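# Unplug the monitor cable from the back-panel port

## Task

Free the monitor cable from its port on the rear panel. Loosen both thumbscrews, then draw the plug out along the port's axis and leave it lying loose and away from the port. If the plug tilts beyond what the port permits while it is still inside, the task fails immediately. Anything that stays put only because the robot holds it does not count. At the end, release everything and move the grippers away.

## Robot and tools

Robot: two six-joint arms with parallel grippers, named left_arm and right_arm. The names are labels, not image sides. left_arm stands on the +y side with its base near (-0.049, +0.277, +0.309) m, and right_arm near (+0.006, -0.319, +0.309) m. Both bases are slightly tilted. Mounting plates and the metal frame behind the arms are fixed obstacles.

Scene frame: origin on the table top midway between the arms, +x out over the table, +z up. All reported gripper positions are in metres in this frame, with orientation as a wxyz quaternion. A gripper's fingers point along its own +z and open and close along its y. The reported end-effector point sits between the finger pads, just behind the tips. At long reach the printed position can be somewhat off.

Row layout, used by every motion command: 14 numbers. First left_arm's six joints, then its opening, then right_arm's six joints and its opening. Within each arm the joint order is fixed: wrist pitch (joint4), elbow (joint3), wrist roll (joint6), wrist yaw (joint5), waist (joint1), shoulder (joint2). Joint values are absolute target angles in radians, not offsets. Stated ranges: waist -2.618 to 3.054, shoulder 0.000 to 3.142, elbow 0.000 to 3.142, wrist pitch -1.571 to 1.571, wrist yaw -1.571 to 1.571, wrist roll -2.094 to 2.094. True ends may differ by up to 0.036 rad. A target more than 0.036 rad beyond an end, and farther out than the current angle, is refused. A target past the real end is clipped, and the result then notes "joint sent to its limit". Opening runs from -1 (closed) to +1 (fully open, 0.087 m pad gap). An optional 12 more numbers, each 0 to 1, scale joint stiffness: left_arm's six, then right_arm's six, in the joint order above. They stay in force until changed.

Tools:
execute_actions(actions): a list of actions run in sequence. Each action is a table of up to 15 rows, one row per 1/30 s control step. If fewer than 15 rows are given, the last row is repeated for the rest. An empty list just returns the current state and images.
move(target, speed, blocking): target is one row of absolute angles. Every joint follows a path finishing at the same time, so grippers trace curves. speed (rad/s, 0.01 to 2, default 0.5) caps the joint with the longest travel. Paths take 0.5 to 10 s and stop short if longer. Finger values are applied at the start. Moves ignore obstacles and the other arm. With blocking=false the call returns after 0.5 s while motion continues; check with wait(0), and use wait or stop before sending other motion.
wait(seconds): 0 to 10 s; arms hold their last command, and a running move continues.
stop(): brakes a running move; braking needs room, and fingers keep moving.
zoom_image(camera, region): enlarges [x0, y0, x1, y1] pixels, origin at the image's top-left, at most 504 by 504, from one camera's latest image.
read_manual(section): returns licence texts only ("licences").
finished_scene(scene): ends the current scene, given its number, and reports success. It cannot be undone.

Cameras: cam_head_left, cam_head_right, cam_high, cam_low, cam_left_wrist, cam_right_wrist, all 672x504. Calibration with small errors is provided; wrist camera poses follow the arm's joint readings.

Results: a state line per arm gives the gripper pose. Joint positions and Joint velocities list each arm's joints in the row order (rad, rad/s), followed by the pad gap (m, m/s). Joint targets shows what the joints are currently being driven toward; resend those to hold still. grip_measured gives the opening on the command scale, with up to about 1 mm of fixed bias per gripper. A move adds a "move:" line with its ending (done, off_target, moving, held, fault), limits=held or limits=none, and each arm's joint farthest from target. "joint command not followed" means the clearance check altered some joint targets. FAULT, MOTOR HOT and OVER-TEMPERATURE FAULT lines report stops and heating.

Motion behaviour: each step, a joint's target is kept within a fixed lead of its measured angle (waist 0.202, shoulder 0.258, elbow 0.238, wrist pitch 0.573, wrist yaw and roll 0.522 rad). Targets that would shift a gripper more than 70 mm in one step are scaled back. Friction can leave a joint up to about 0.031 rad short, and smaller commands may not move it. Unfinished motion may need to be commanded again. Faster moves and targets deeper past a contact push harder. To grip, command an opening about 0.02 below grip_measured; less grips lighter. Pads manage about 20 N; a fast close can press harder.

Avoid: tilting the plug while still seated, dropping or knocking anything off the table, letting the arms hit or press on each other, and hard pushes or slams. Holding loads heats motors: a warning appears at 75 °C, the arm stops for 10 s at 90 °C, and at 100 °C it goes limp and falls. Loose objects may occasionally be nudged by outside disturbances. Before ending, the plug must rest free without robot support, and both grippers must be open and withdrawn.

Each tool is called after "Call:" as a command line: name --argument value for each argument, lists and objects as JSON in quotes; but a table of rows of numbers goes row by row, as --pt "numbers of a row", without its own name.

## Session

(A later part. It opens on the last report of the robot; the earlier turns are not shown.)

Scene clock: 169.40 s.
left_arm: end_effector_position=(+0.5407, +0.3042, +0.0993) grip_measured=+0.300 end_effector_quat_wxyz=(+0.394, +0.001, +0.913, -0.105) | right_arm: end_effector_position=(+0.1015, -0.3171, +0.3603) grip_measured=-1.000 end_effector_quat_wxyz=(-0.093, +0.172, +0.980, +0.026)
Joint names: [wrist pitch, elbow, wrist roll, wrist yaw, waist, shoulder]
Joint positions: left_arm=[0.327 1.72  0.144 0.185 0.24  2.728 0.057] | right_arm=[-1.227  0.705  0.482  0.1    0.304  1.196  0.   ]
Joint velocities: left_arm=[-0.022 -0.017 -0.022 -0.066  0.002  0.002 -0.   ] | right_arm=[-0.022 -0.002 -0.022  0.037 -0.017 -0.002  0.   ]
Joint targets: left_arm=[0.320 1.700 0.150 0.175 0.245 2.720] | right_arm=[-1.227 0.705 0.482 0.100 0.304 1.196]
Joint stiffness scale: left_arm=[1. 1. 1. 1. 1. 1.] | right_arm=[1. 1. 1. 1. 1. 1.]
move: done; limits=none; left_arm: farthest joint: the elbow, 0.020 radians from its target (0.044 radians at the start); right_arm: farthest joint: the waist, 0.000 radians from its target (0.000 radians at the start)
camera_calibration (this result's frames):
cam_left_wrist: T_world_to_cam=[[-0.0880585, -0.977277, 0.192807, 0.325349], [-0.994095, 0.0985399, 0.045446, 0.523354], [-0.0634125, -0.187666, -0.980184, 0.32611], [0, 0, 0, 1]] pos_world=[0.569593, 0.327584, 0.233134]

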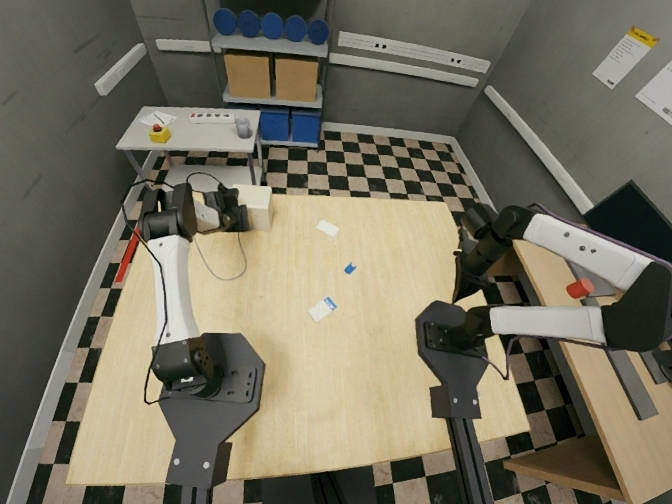

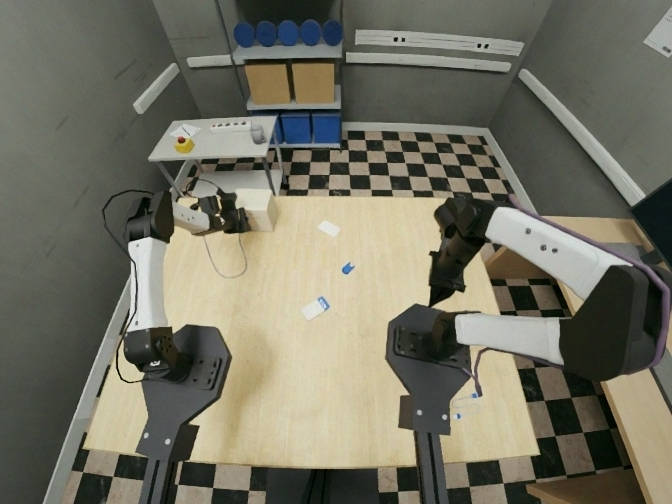

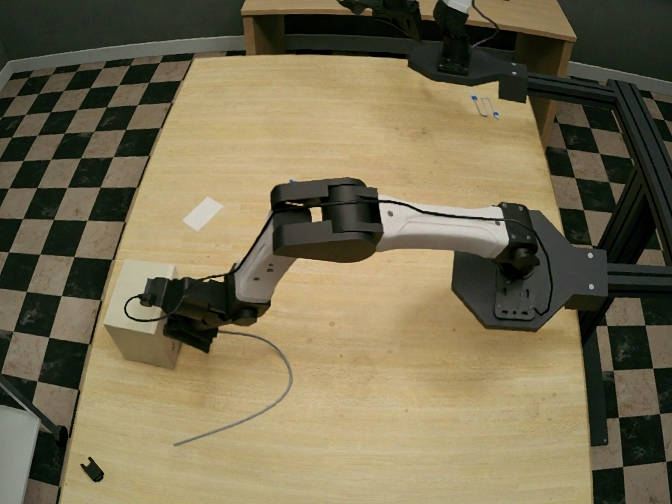

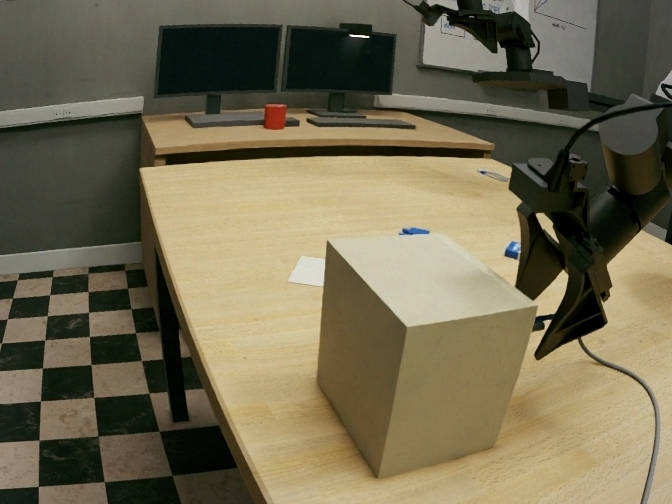

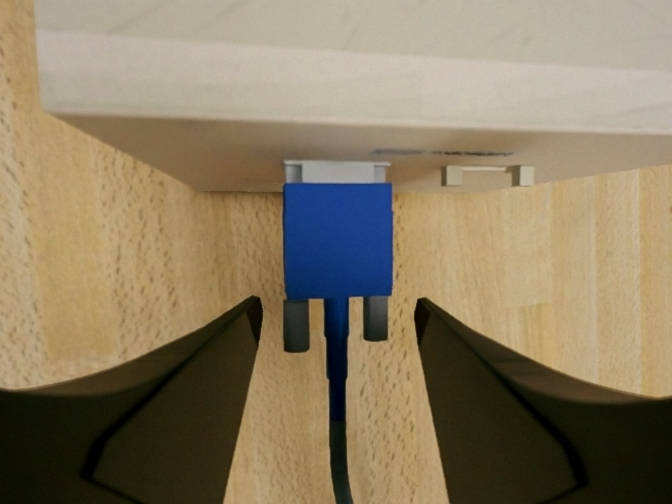

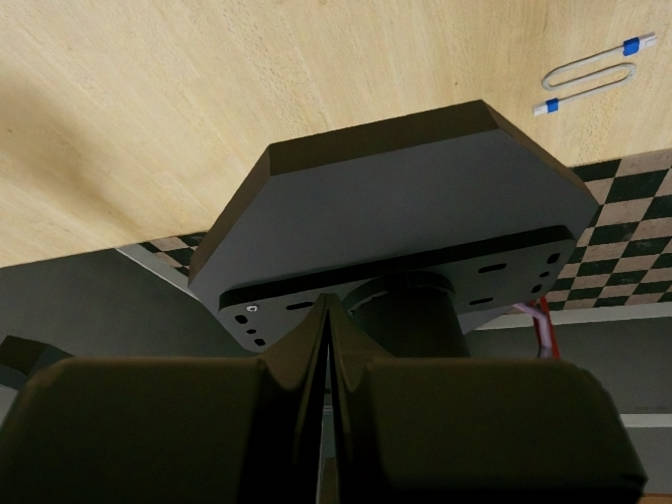

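Call:
move --target '[0.32,1.60,0.2,0.175,0.24,2.60,0.3,-1.227,0.705,0.482,0.1,0.304,1.196,-1]' --speed 0.3

Call:
move --target '[1.326,1.515,1.067,-0.42,-0.045,2.975,-0.6,-1.227,0.705,0.482,0.1,0.304,1.196,-1]' --speed 0.8

Call:
move --target '[1.30,1.608,1.073,-0.354,0.018,3.03,-0.6,-1.227,0.705,0.482,0.1,0.304,1.196,-1]' --speed 0.12

Scene clock: 171.67 s.
left_arm: end_effector_position=(+0.5383, +0.3121, +0.1368) grip_measured=+0.300 end_effector_quat_wxyz=(+0.408, +0.023, +0.908, -0.092) | right_arm: end_effector_position=(+0.1015, -0.3171, +0.3603) grip_measured=-1.000 end_effector_quat_wxyz=(-0.093, +0.172, +0.980, +0.026)
Joint names: [wrist pitch, elbow, wrist roll, wrist yaw, waist, shoulder]
Joint positions: left_arm=[0.327 1.619 0.194 0.185 0.24  2.603 0.057] | right_arm=[-1.227  0.705  0.482  0.1    0.304  1.196  0.   ]
Joint velocities: left_arm=[-0.066 -0.002  0.051 -0.081 -0.012 -0.002 -0.001] | right_arm=[ 0.022  0.002  0.007 -0.007 -0.022 -0.002  0.   ]
Joint targets: left_arm=[0.320 1.600 0.200 0.175 0.240 2.600] | right_arm=[-1.227 0.705 0.482 0.100 0.304 1.196]
Joint stiffness scale: left_arm=[1. 1. 1. 1. 1. 1.] | right_arm=[1. 1. 1. 1. 1. 1.]
move: done; limits=none; left_arm: farthest joint: the elbow, 0.019 radians from its target (0.120 radians at the start); right_arm: farthest joint: the waist, 0.000 radians from its target (0.000 radians at the start)
camera_calibration (this result's frames):
cam_left_wrist: T_world_to_cam=[[-0.121608, -0.98107, 0.15071, 0.350699], [-0.99194, 0.125565, 0.0169857, 0.512789], [-0.0355879, -0.147429, -0.988432, 0.337781], [0, 0, 0, 1]] pos_world=[0.563325, 0.329471, 0.27231]

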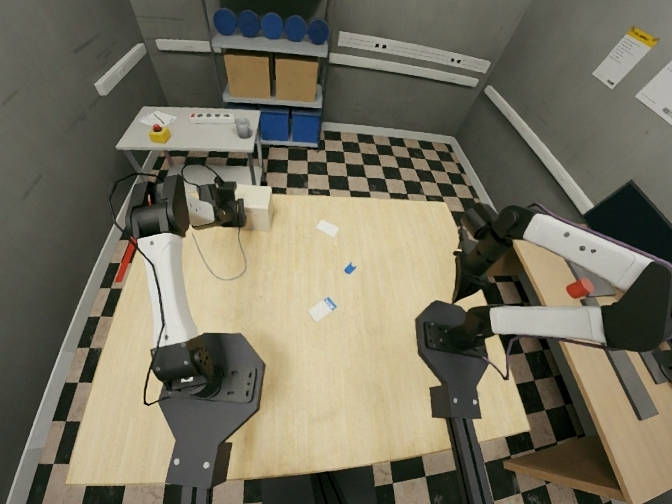

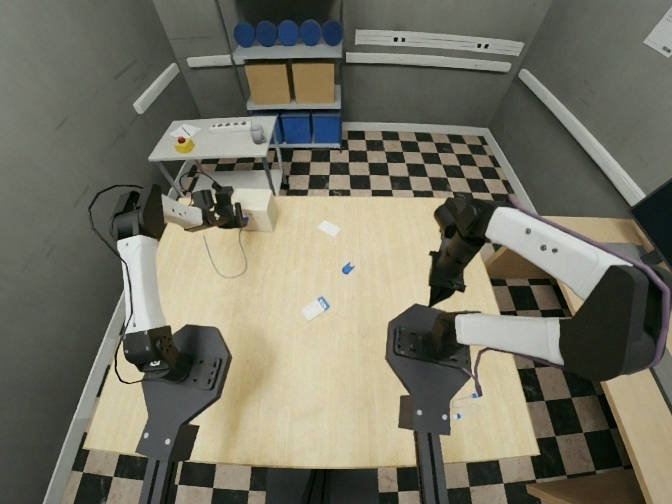

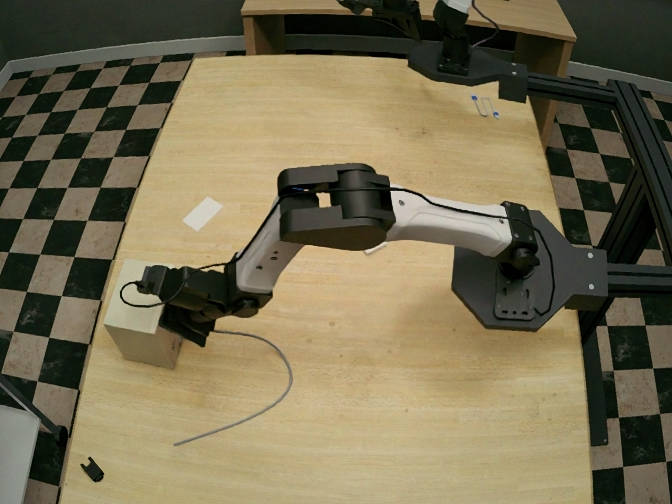

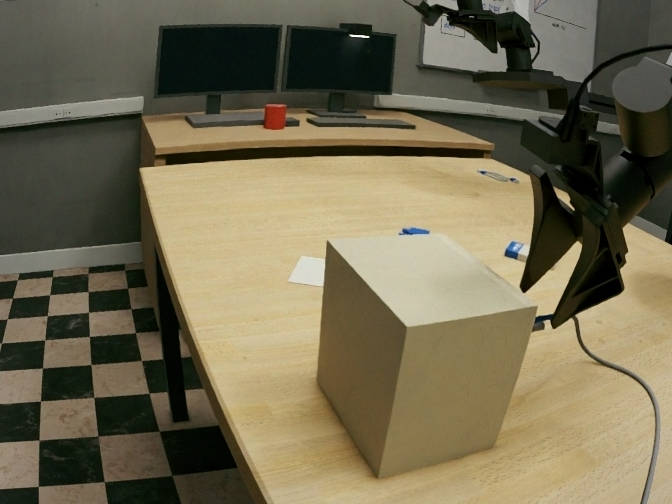

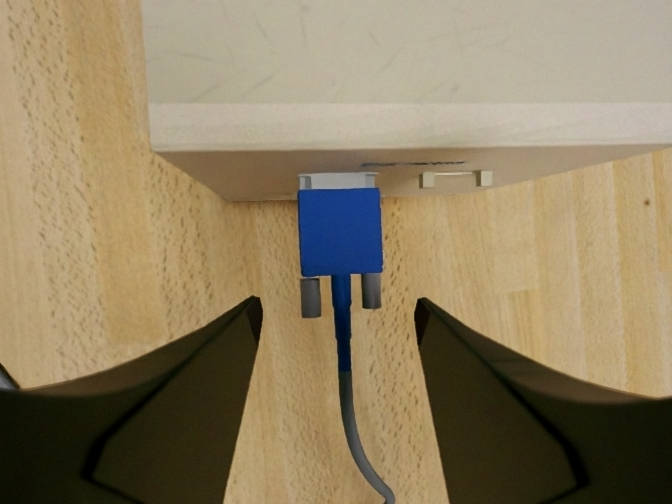

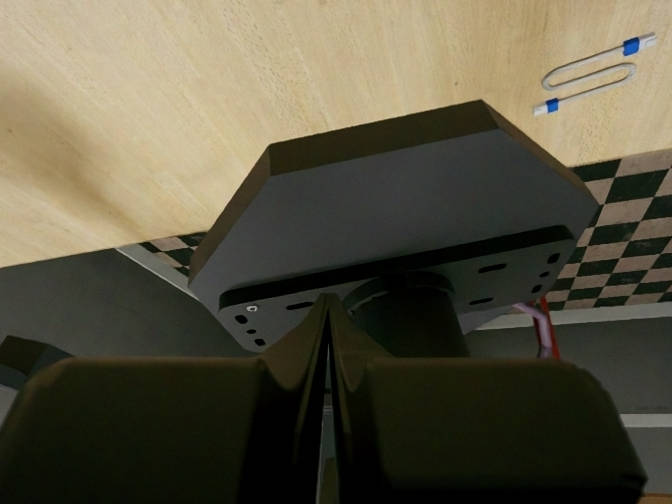

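Scene clock: 173.80 s.
left_arm: end_effector_position=(+0.5343, +0.2681, +0.1307) grip_measured=-0.600 end_effector_quat_wxyz=(+0.509, +0.274, +0.739, +0.346) | right_arm: end_effector_position=(+0.1015, -0.3171, +0.3603) grip_measured=-1.000 end_effector_quat_wxyz=(-0.093, +0.172, +0.980, +0.026)
Joint names: [wrist pitch, elbow, wrist roll, wrist yaw, waist, shoulder]
Joint positions: left_arm=[ 1.321  1.529  1.059 -0.408 -0.043  2.964  0.018] | right_arm=[-1.227  0.705  0.482  0.1    0.304  1.196  0.   ]
Joint velocities: left_arm=[ 0.007  0.007 -0.022 -0.081  0.002 -0.007  0.001] | right_arm=[-0.022 -0.002  0.022  0.007  0.007  0.002  0.   ]
Joint targets: left_arm=[1.326 1.515 1.067 -0.420 -0.045 2.975] | right_arm=[-1.227 0.705 0.482 0.100 0.304 1.196]
Joint stiffness scale: left_arm=[1. 1. 1. 1. 1. 1.] | right_arm=[1. 1. 1. 1. 1. 1.]
move: done; limits=none; left_arm: farthest joint: the elbow, 0.014 radians from its target (0.104 radians at the start); right_arm: farthest joint: the waist, 0.000 radians from its target (0.000 radians at the start)
camera_calibration (this result's frames):
cam_left_wrist: T_world_to_cam=[[-0.057312, -0.610316, -0.790082, 0.297167], [-0.933219, 0.313922, -0.174801, 0.45766], [0.354708, 0.727301, -0.58755, -0.170241], [0, 0, 0, 1]] pos_world=[0.504514, 0.161513, 0.214761]

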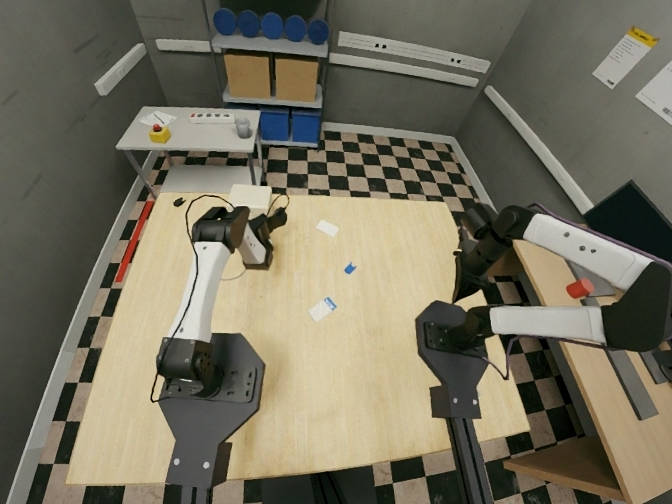

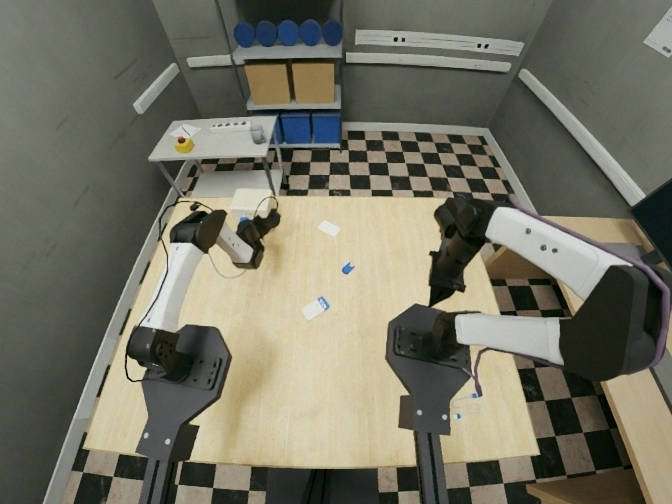

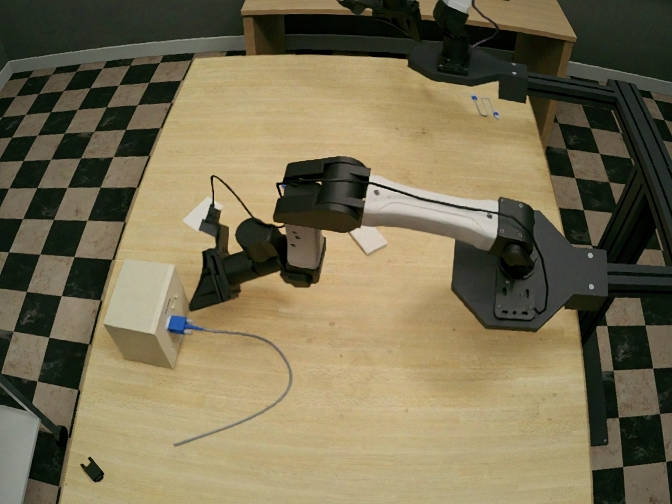

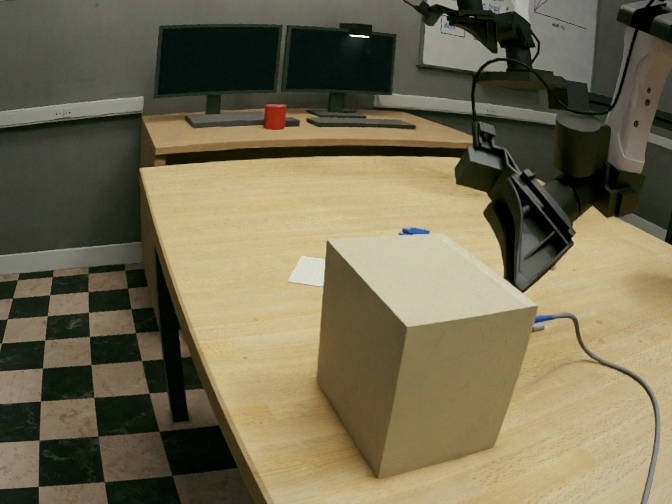

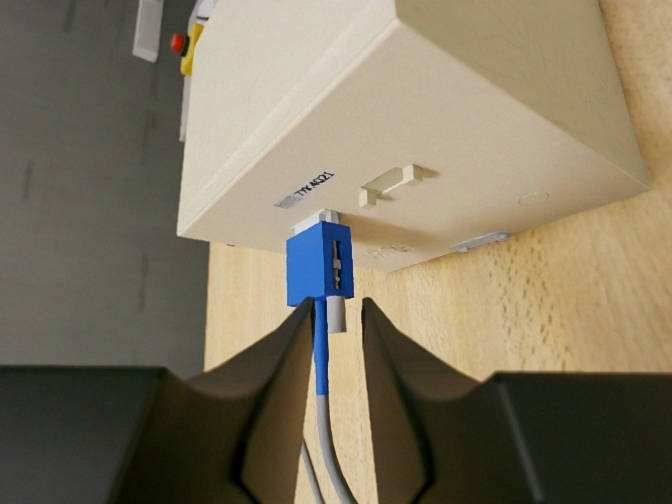

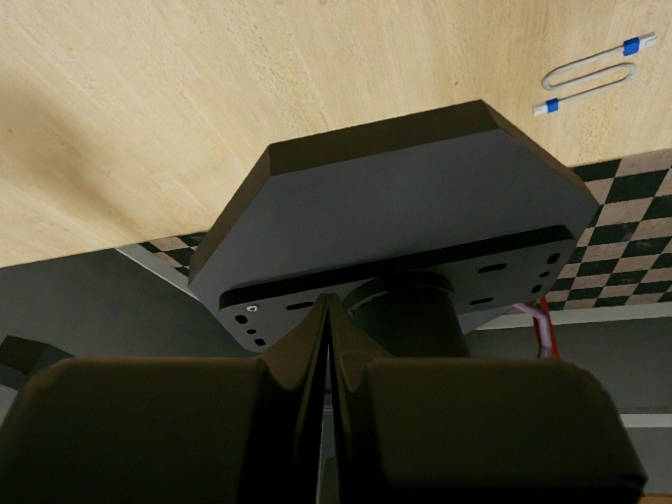

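Scene clock: 174.97 s.
left_arm: end_effector_position=(+0.5411, +0.2905, +0.1174) grip_measured=-0.600 end_effector_quat_wxyz=(+0.510, +0.269, +0.738, +0.351) | right_arm: end_effector_position=(+0.1015, -0.3171, +0.3603) grip_measured=-1.000 end_effector_quat_wxyz=(-0.093, +0.172, +0.980, +0.026)
Joint names: [wrist pitch, elbow, wrist roll, wrist yaw, waist, shoulder]
Joint positions: left_arm=[ 1.318  1.592  1.066 -0.365  0.01   3.012  0.018] | right_arm=[-1.227  0.705  0.482  0.1    0.304  1.196  0.   ]
Joint velocities: left_arm=[ 0.066 -0.007 -0.11   0.022 -0.012  0.002  0.   ] | right_arm=[-0.007 -0.017 -0.081 -0.066  0.002 -0.017  0.   ]
Joint targets: left_arm=[1.300 1.608 1.073 -0.354 0.018 3.030] | right_arm=[-1.227 0.705 0.482 0.100 0.304 1.196]
Joint stiffness scale: left_arm=[1. 1. 1. 1. 1. 1.] | right_arm=[1. 1. 1. 1. 1. 1.]
move: done; limits=none; left_arm: farthest joint: the shoulder, 0.018 radians from its target (0.066 radians at the start); right_arm: farthest joint: the waist, 0.000 radians from its target (0.000 radians at the start)
camera_calibration (this result's frames):
cam_left_wrist: T_world_to_cam=[[-0.0437296, -0.609888, -0.79128, 0.293315], [-0.935288, 0.303403, -0.182163, 0.459658], [0.351176, 0.732109, -0.583688, -0.196748], [0, 0, 0, 1]] pos_world=[0.511832, 0.183468, 0.200988]

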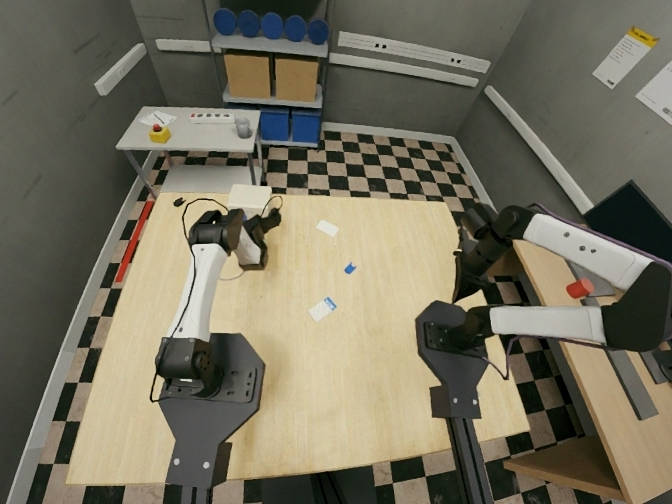

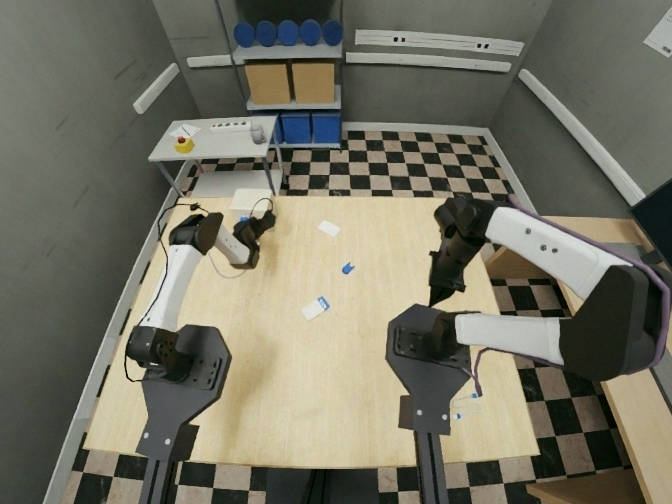

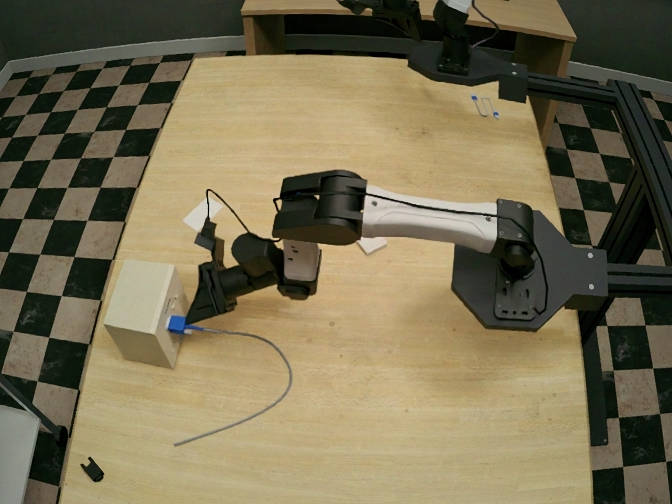

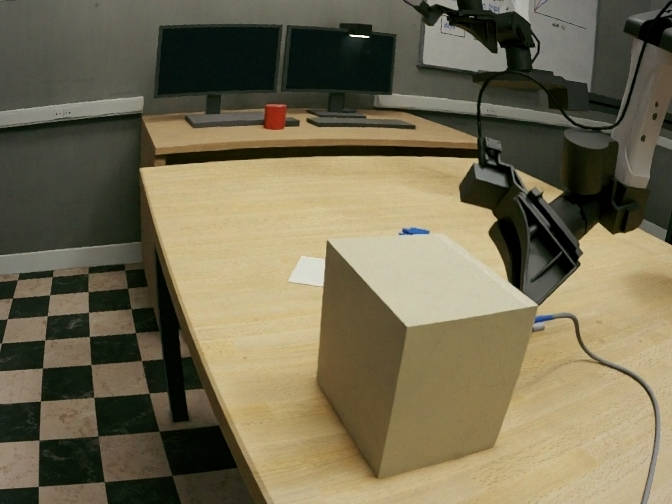

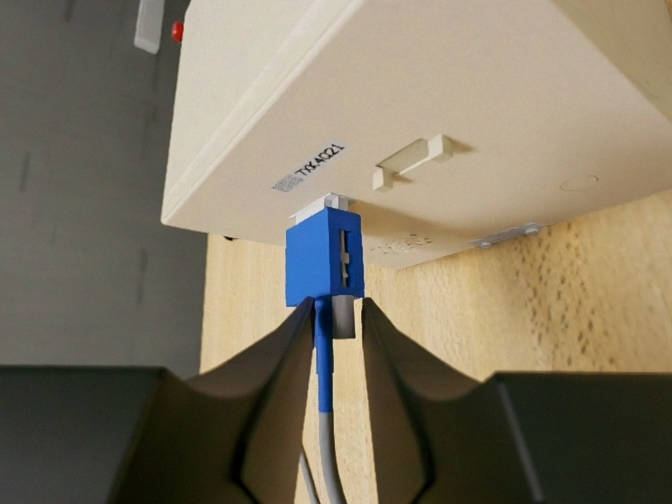

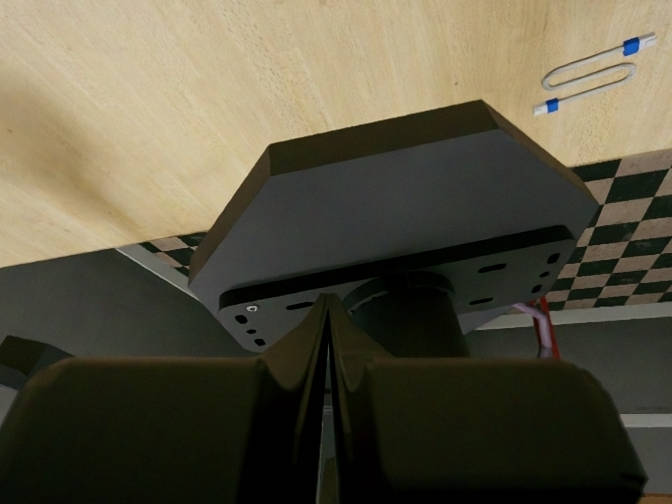

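The side window shows the screw shaft; zoom to track rotation.

Call:
zoom_image --camera "cam_left_wrist" --region '[290,190,390,350]'

Call:
execute_actions --actions '[[[1.29,1.6,1.07,-0.365,0.01,3.03,-0.68,-1.227,0.705,0.482,0.1,0.304,1.196,-1],[1.29,1.6,1.07,-0.365,0.01,3.03,-0.74,-1.227,0.705,0.482,0.1,0.304,1.196,-1],[1.29,1.6,1.07,-0.365,0.01,3.03,-0.8,-1.227,0.705,0.482,0.1,0.304,1.196,-1],[1.29,1.6,1.07,-0.365,0.01,3.025,-0.85,-1.227,0.705,0.482,0.1,0.304,1.196,-1],[1.30,1.6,1.07,-0.365,0.01,3.02,-1,-1.227,0.705,0.482,0.1,0.304,1.196,-1]]]'

Call:
move --target '[1.093,1.434,0.58,-0.138,0.101,2.818,-1,-1.227,0.705,0.482,0.1,0.304,1.196,-1]' --speed 0.4

Call:
move --target '[1.314,1.604,1.073,-0.377,0.004,3.03,-0.68,-1.227,0.705,0.482,0.1,0.304,1.196,-1]' --speed 0.6

Call:
zoom_image --camera "cam_left_wrist" --region '[290,190,390,350]'

Region (290, 190, 390, 350) of cam_left_wrist's 672x504 image, scaled by 3.150, with more detail than that image has; it fills the left 315 columns of this view, and the rest is white.

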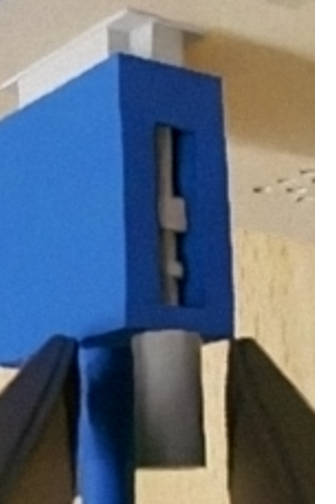

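Scene clock: 176.03 s.
left_arm: end_effector_position=(+0.5408, +0.2901, +0.1162) grip_measured=-0.841 end_effector_quat_wxyz=(+0.509, +0.271, +0.739, +0.349) | right_arm: end_effector_position=(+0.1015, -0.3171, +0.3603) grip_measured=-1.000 end_effector_quat_wxyz=(-0.093, +0.172, +0.980, +0.026)
Joint names: [wrist pitch, elbow, wrist roll, wrist yaw, waist, shoulder]
Joint positions: left_arm=[ 1.312  1.592  1.066 -0.364  0.01   3.012  0.007] | right_arm=[-1.227  0.705  0.482  0.1    0.304  1.196  0.   ]
Joint velocities: left_arm=[-0.066 -0.002 -0.051  0.007 -0.002 -0.022 -0.002] | right_arm=[-0.022 -0.002  0.037 -0.022 -0.012 -0.012  0.   ]
Joint targets: left_arm=[1.300 1.600 1.070 -0.365 0.010 3.020] | right_arm=[-1.227 0.705 0.482 0.100 0.304 1.196]
Joint stiffness scale: left_arm=[1. 1. 1. 1. 1. 1.] | right_arm=[1. 1. 1. 1. 1. 1.]
camera_calibration (this result's frames):
cam_left_wrist: T_world_to_cam=[[-0.049638, -0.609357, -0.791341, 0.295143], [-0.935462, 0.305959, -0.176919, 0.45809], [0.349925, 0.731487, -0.585217, -0.196005], [0, 0, 0, 1]] pos_world=[0.511763, 0.183066, 0.199898]

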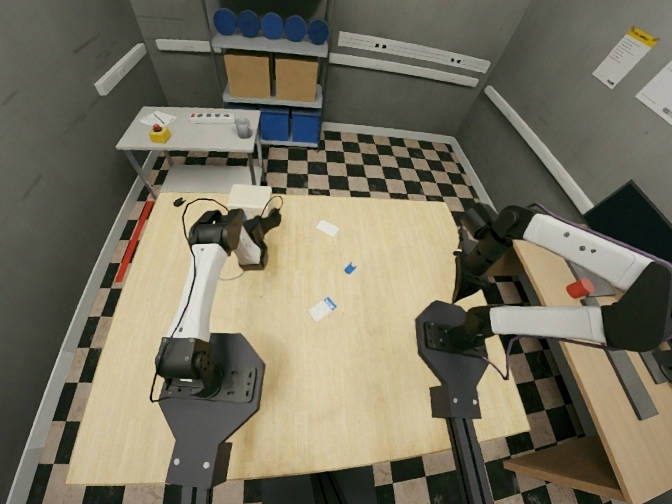

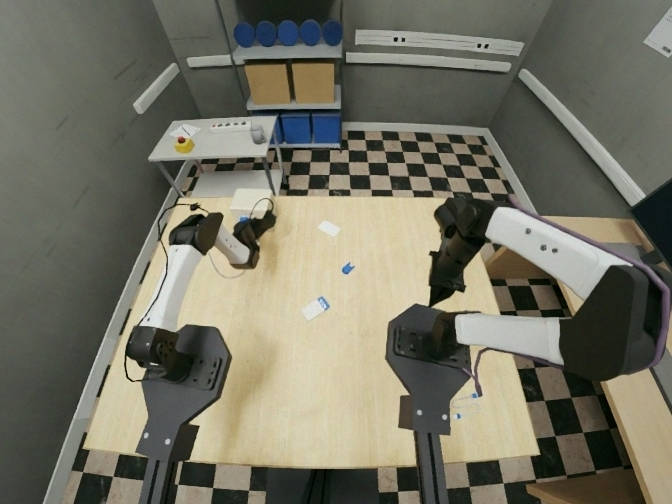

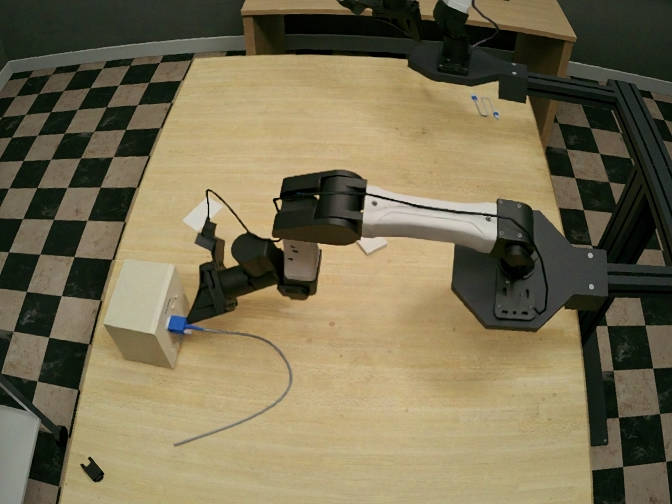

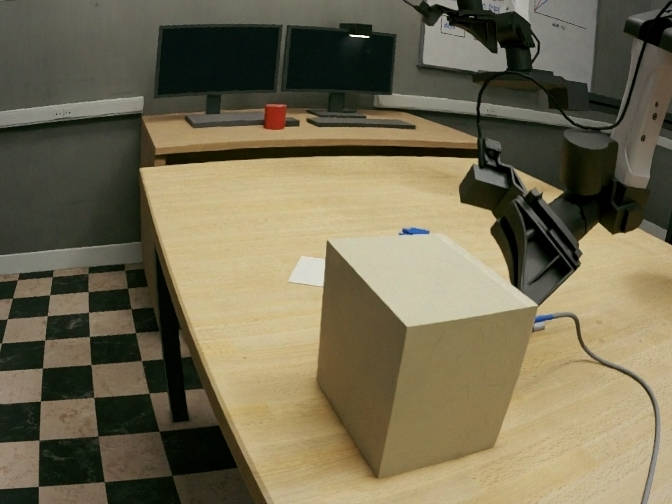

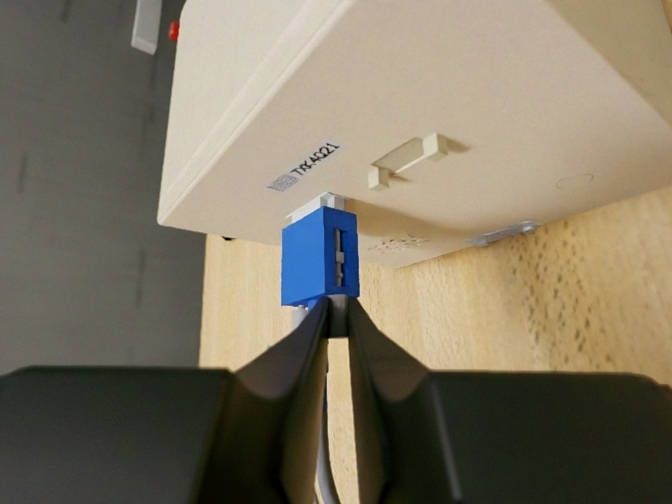

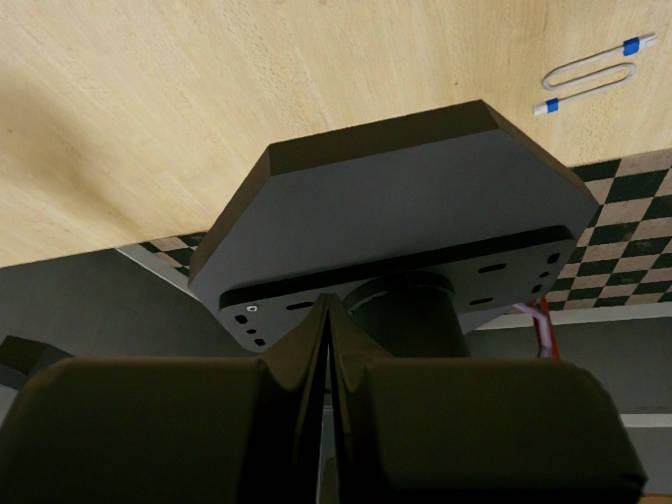

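Scene clock: 177.93 s.
left_arm: end_effector_position=(+0.5414, +0.2919, +0.1178) grip_measured=-0.841 end_effector_quat_wxyz=(+0.545, +0.146, +0.811, +0.151) | right_arm: end_effector_position=(+0.1015, -0.3171, +0.3603) grip_measured=-1.000 end_effector_quat_wxyz=(-0.093, +0.172, +0.980, +0.026)
Joint names: [wrist pitch, elbow, wrist roll, wrist yaw, waist, shoulder]
Joint positions: left_arm=[ 1.119  1.455  0.585 -0.15   0.091  2.826  0.007] | right_arm=[-1.227  0.705  0.482  0.1    0.304  1.196  0.   ]
Joint velocities: left_arm=[-0.007  0.002  0.022  0.037 -0.002  0.002  0.001] | right_arm=[-0.051  0.007  0.007  0.007  0.002  0.007  0.   ]
Joint targets: left_arm=[1.093 1.434 0.580 -0.138 0.101 2.818] | right_arm=[-1.227 0.705 0.482 0.100 0.304 1.196]
Joint stiffness scale: left_arm=[1. 1. 1. 1. 1. 1.] | right_arm=[1. 1. 1. 1. 1. 1.]
move: off_target (left_arm); limits=none; left_arm: farthest joint: the wrist pitch, 0.026 radians from its target (0.219 radians at the start); right_arm: farthest joint: the waist, 0.000 radians from its target (0.000 radians at the start)
camera_calibration (this result's frames):
cam_left_wrist: T_world_to_cam=[[-0.0760047, -0.911848, -0.403431, 0.354441], [-0.943759, 0.196358, -0.266014, 0.505391], [0.321781, 0.360523, -0.875488, -0.0388559], [0, 0, 0, 1]] pos_world=[0.51641, 0.237967, 0.243416]

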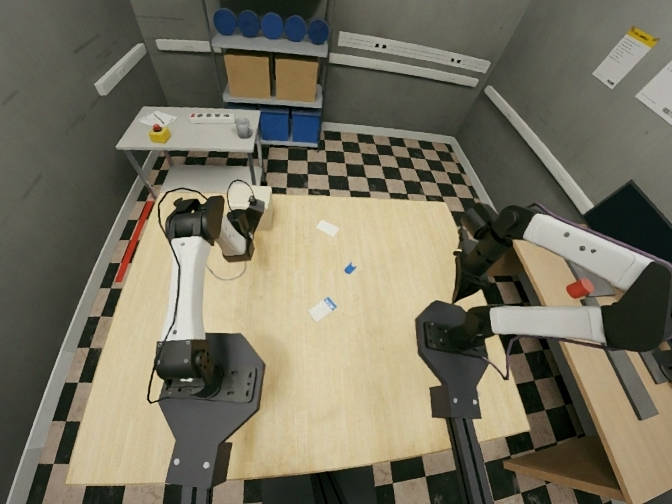

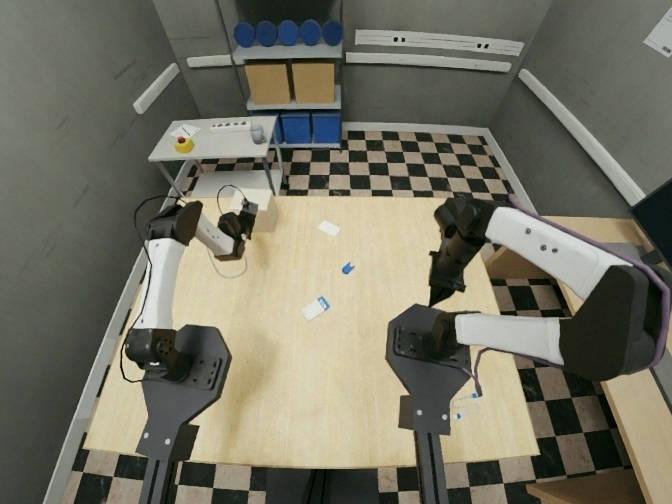

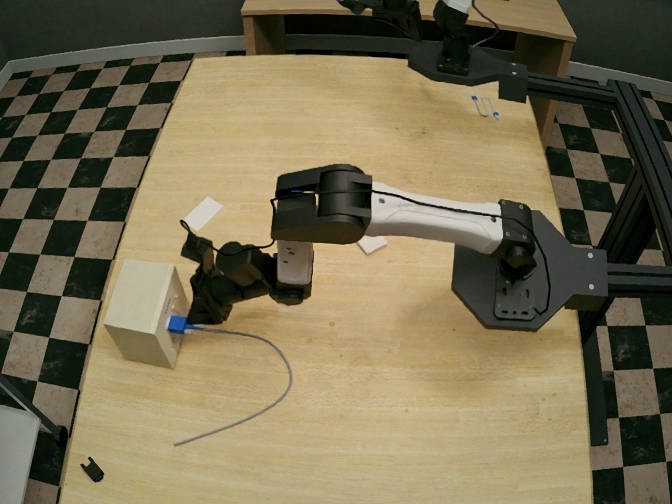

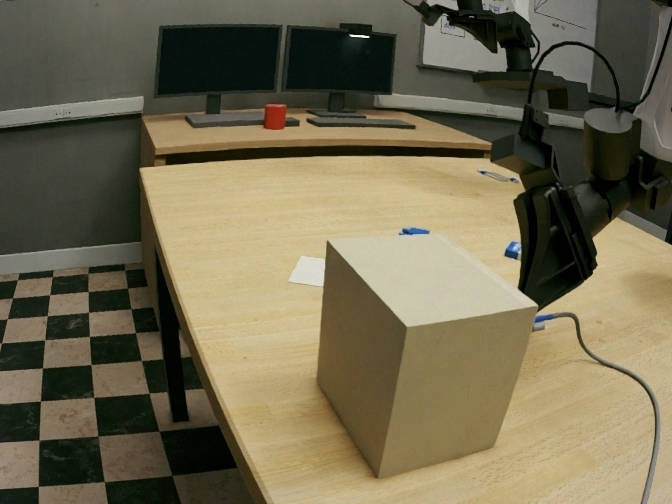

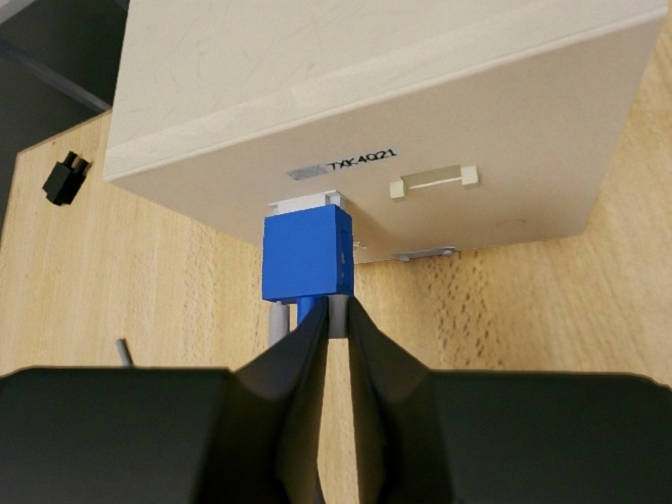

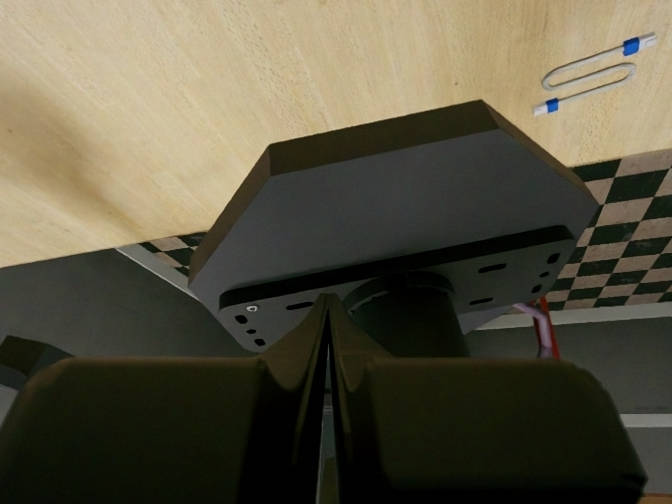

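Scene clock: 179.57 s.
left_arm: end_effector_position=(+0.5399, +0.2892, +0.1146) grip_measured=-0.680 end_effector_quat_wxyz=(+0.508, +0.273, +0.740, +0.347) | right_arm: end_effector_position=(+0.1015, -0.3171, +0.3603) grip_measured=-1.000 end_effector_quat_wxyz=(-0.093, +0.172, +0.980, +0.026)
Joint names: [wrist pitch, elbow, wrist roll, wrist yaw, waist, shoulder]
Joint positions: left_arm=[ 1.308  1.588  1.065 -0.36   0.01   3.011  0.014] | right_arm=[-1.227  0.705  0.482  0.1    0.304  1.196  0.   ]
Joint velocities: left_arm=[ 0.022  0.002 -0.022 -0.022  0.007 -0.012  0.   ] | right_arm=[ 0.095  0.002 -0.007 -0.007 -0.007  0.022  0.   ]
Joint targets: left_arm=[1.314 1.604 1.073 -0.377 0.004 3.030] | right_arm=[-1.227 0.705 0.482 0.100 0.304 1.196]
Joint stiffness scale: left_arm=[1. 1. 1. 1. 1. 1.] | right_arm=[1. 1. 1. 1. 1. 1.]
move: done; limits=none; left_arm: farthest joint: the shoulder, 0.019 radians from its target (0.204 radians at the start); right_arm: farthest joint: the waist, 0.000 radians from its target (0.000 radians at the start)
camera_calibration (this result's frames):
cam_left_wrist: T_world_to_cam=[[-0.0574766, -0.610441, -0.789973, 0.297679], [-0.934962, 0.310367, -0.171807, 0.455135], [0.35006, 0.72872, -0.588579, -0.19485], [0, 0, 0, 1]] pos_world=[0.510853, 0.182448, 0.19867]

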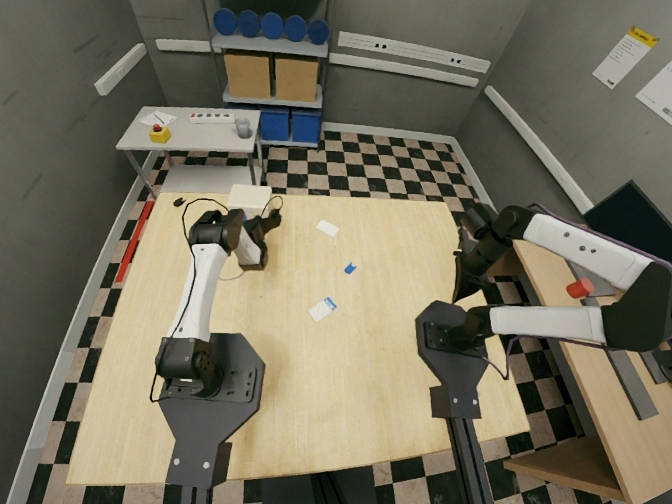

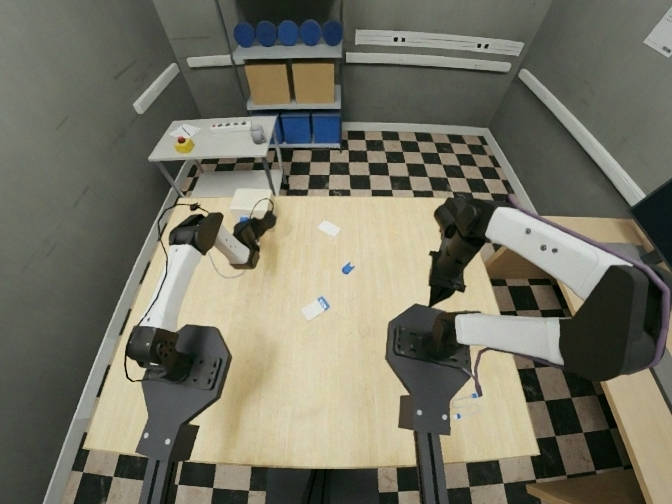

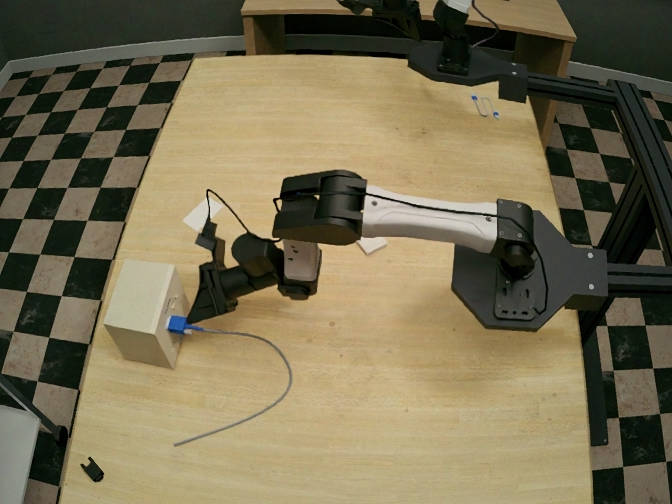

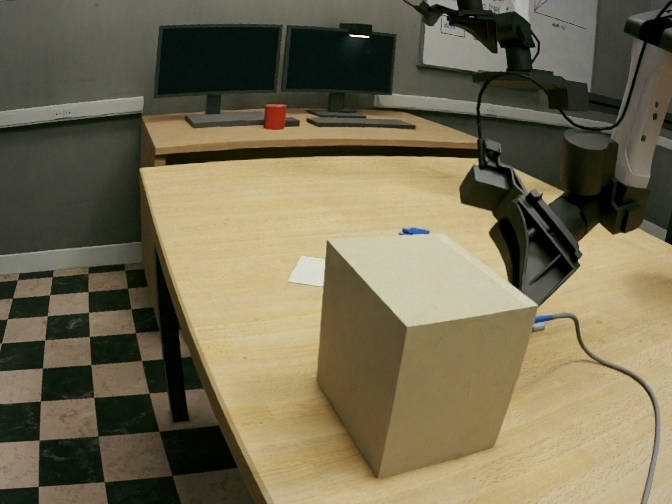

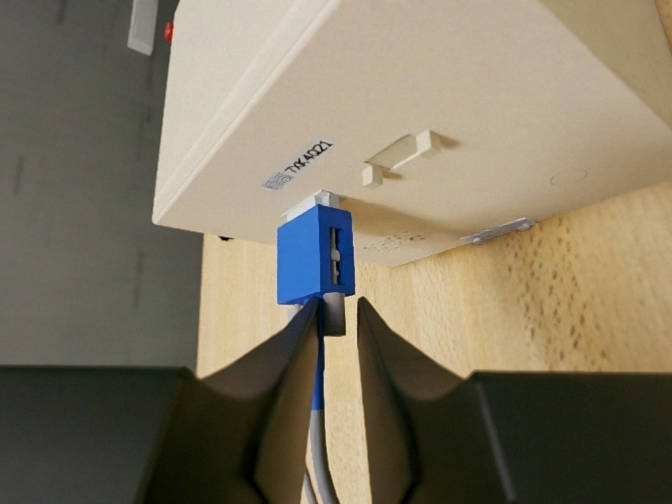

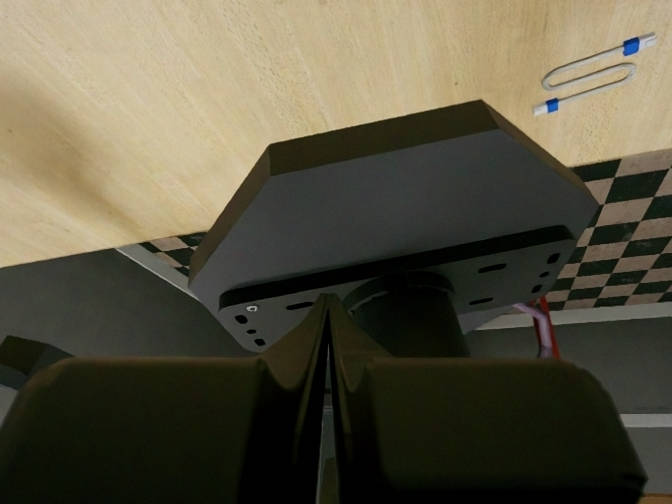

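Region (290, 190, 390, 350) of cam_left_wrist's 672x504 image, scaled by 3.150, with more detail than that image has; it fills the left 315 columns of this view, and the rest is white.

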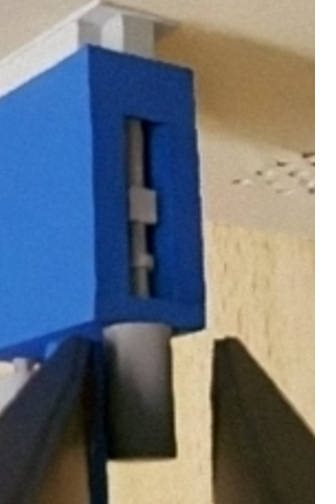

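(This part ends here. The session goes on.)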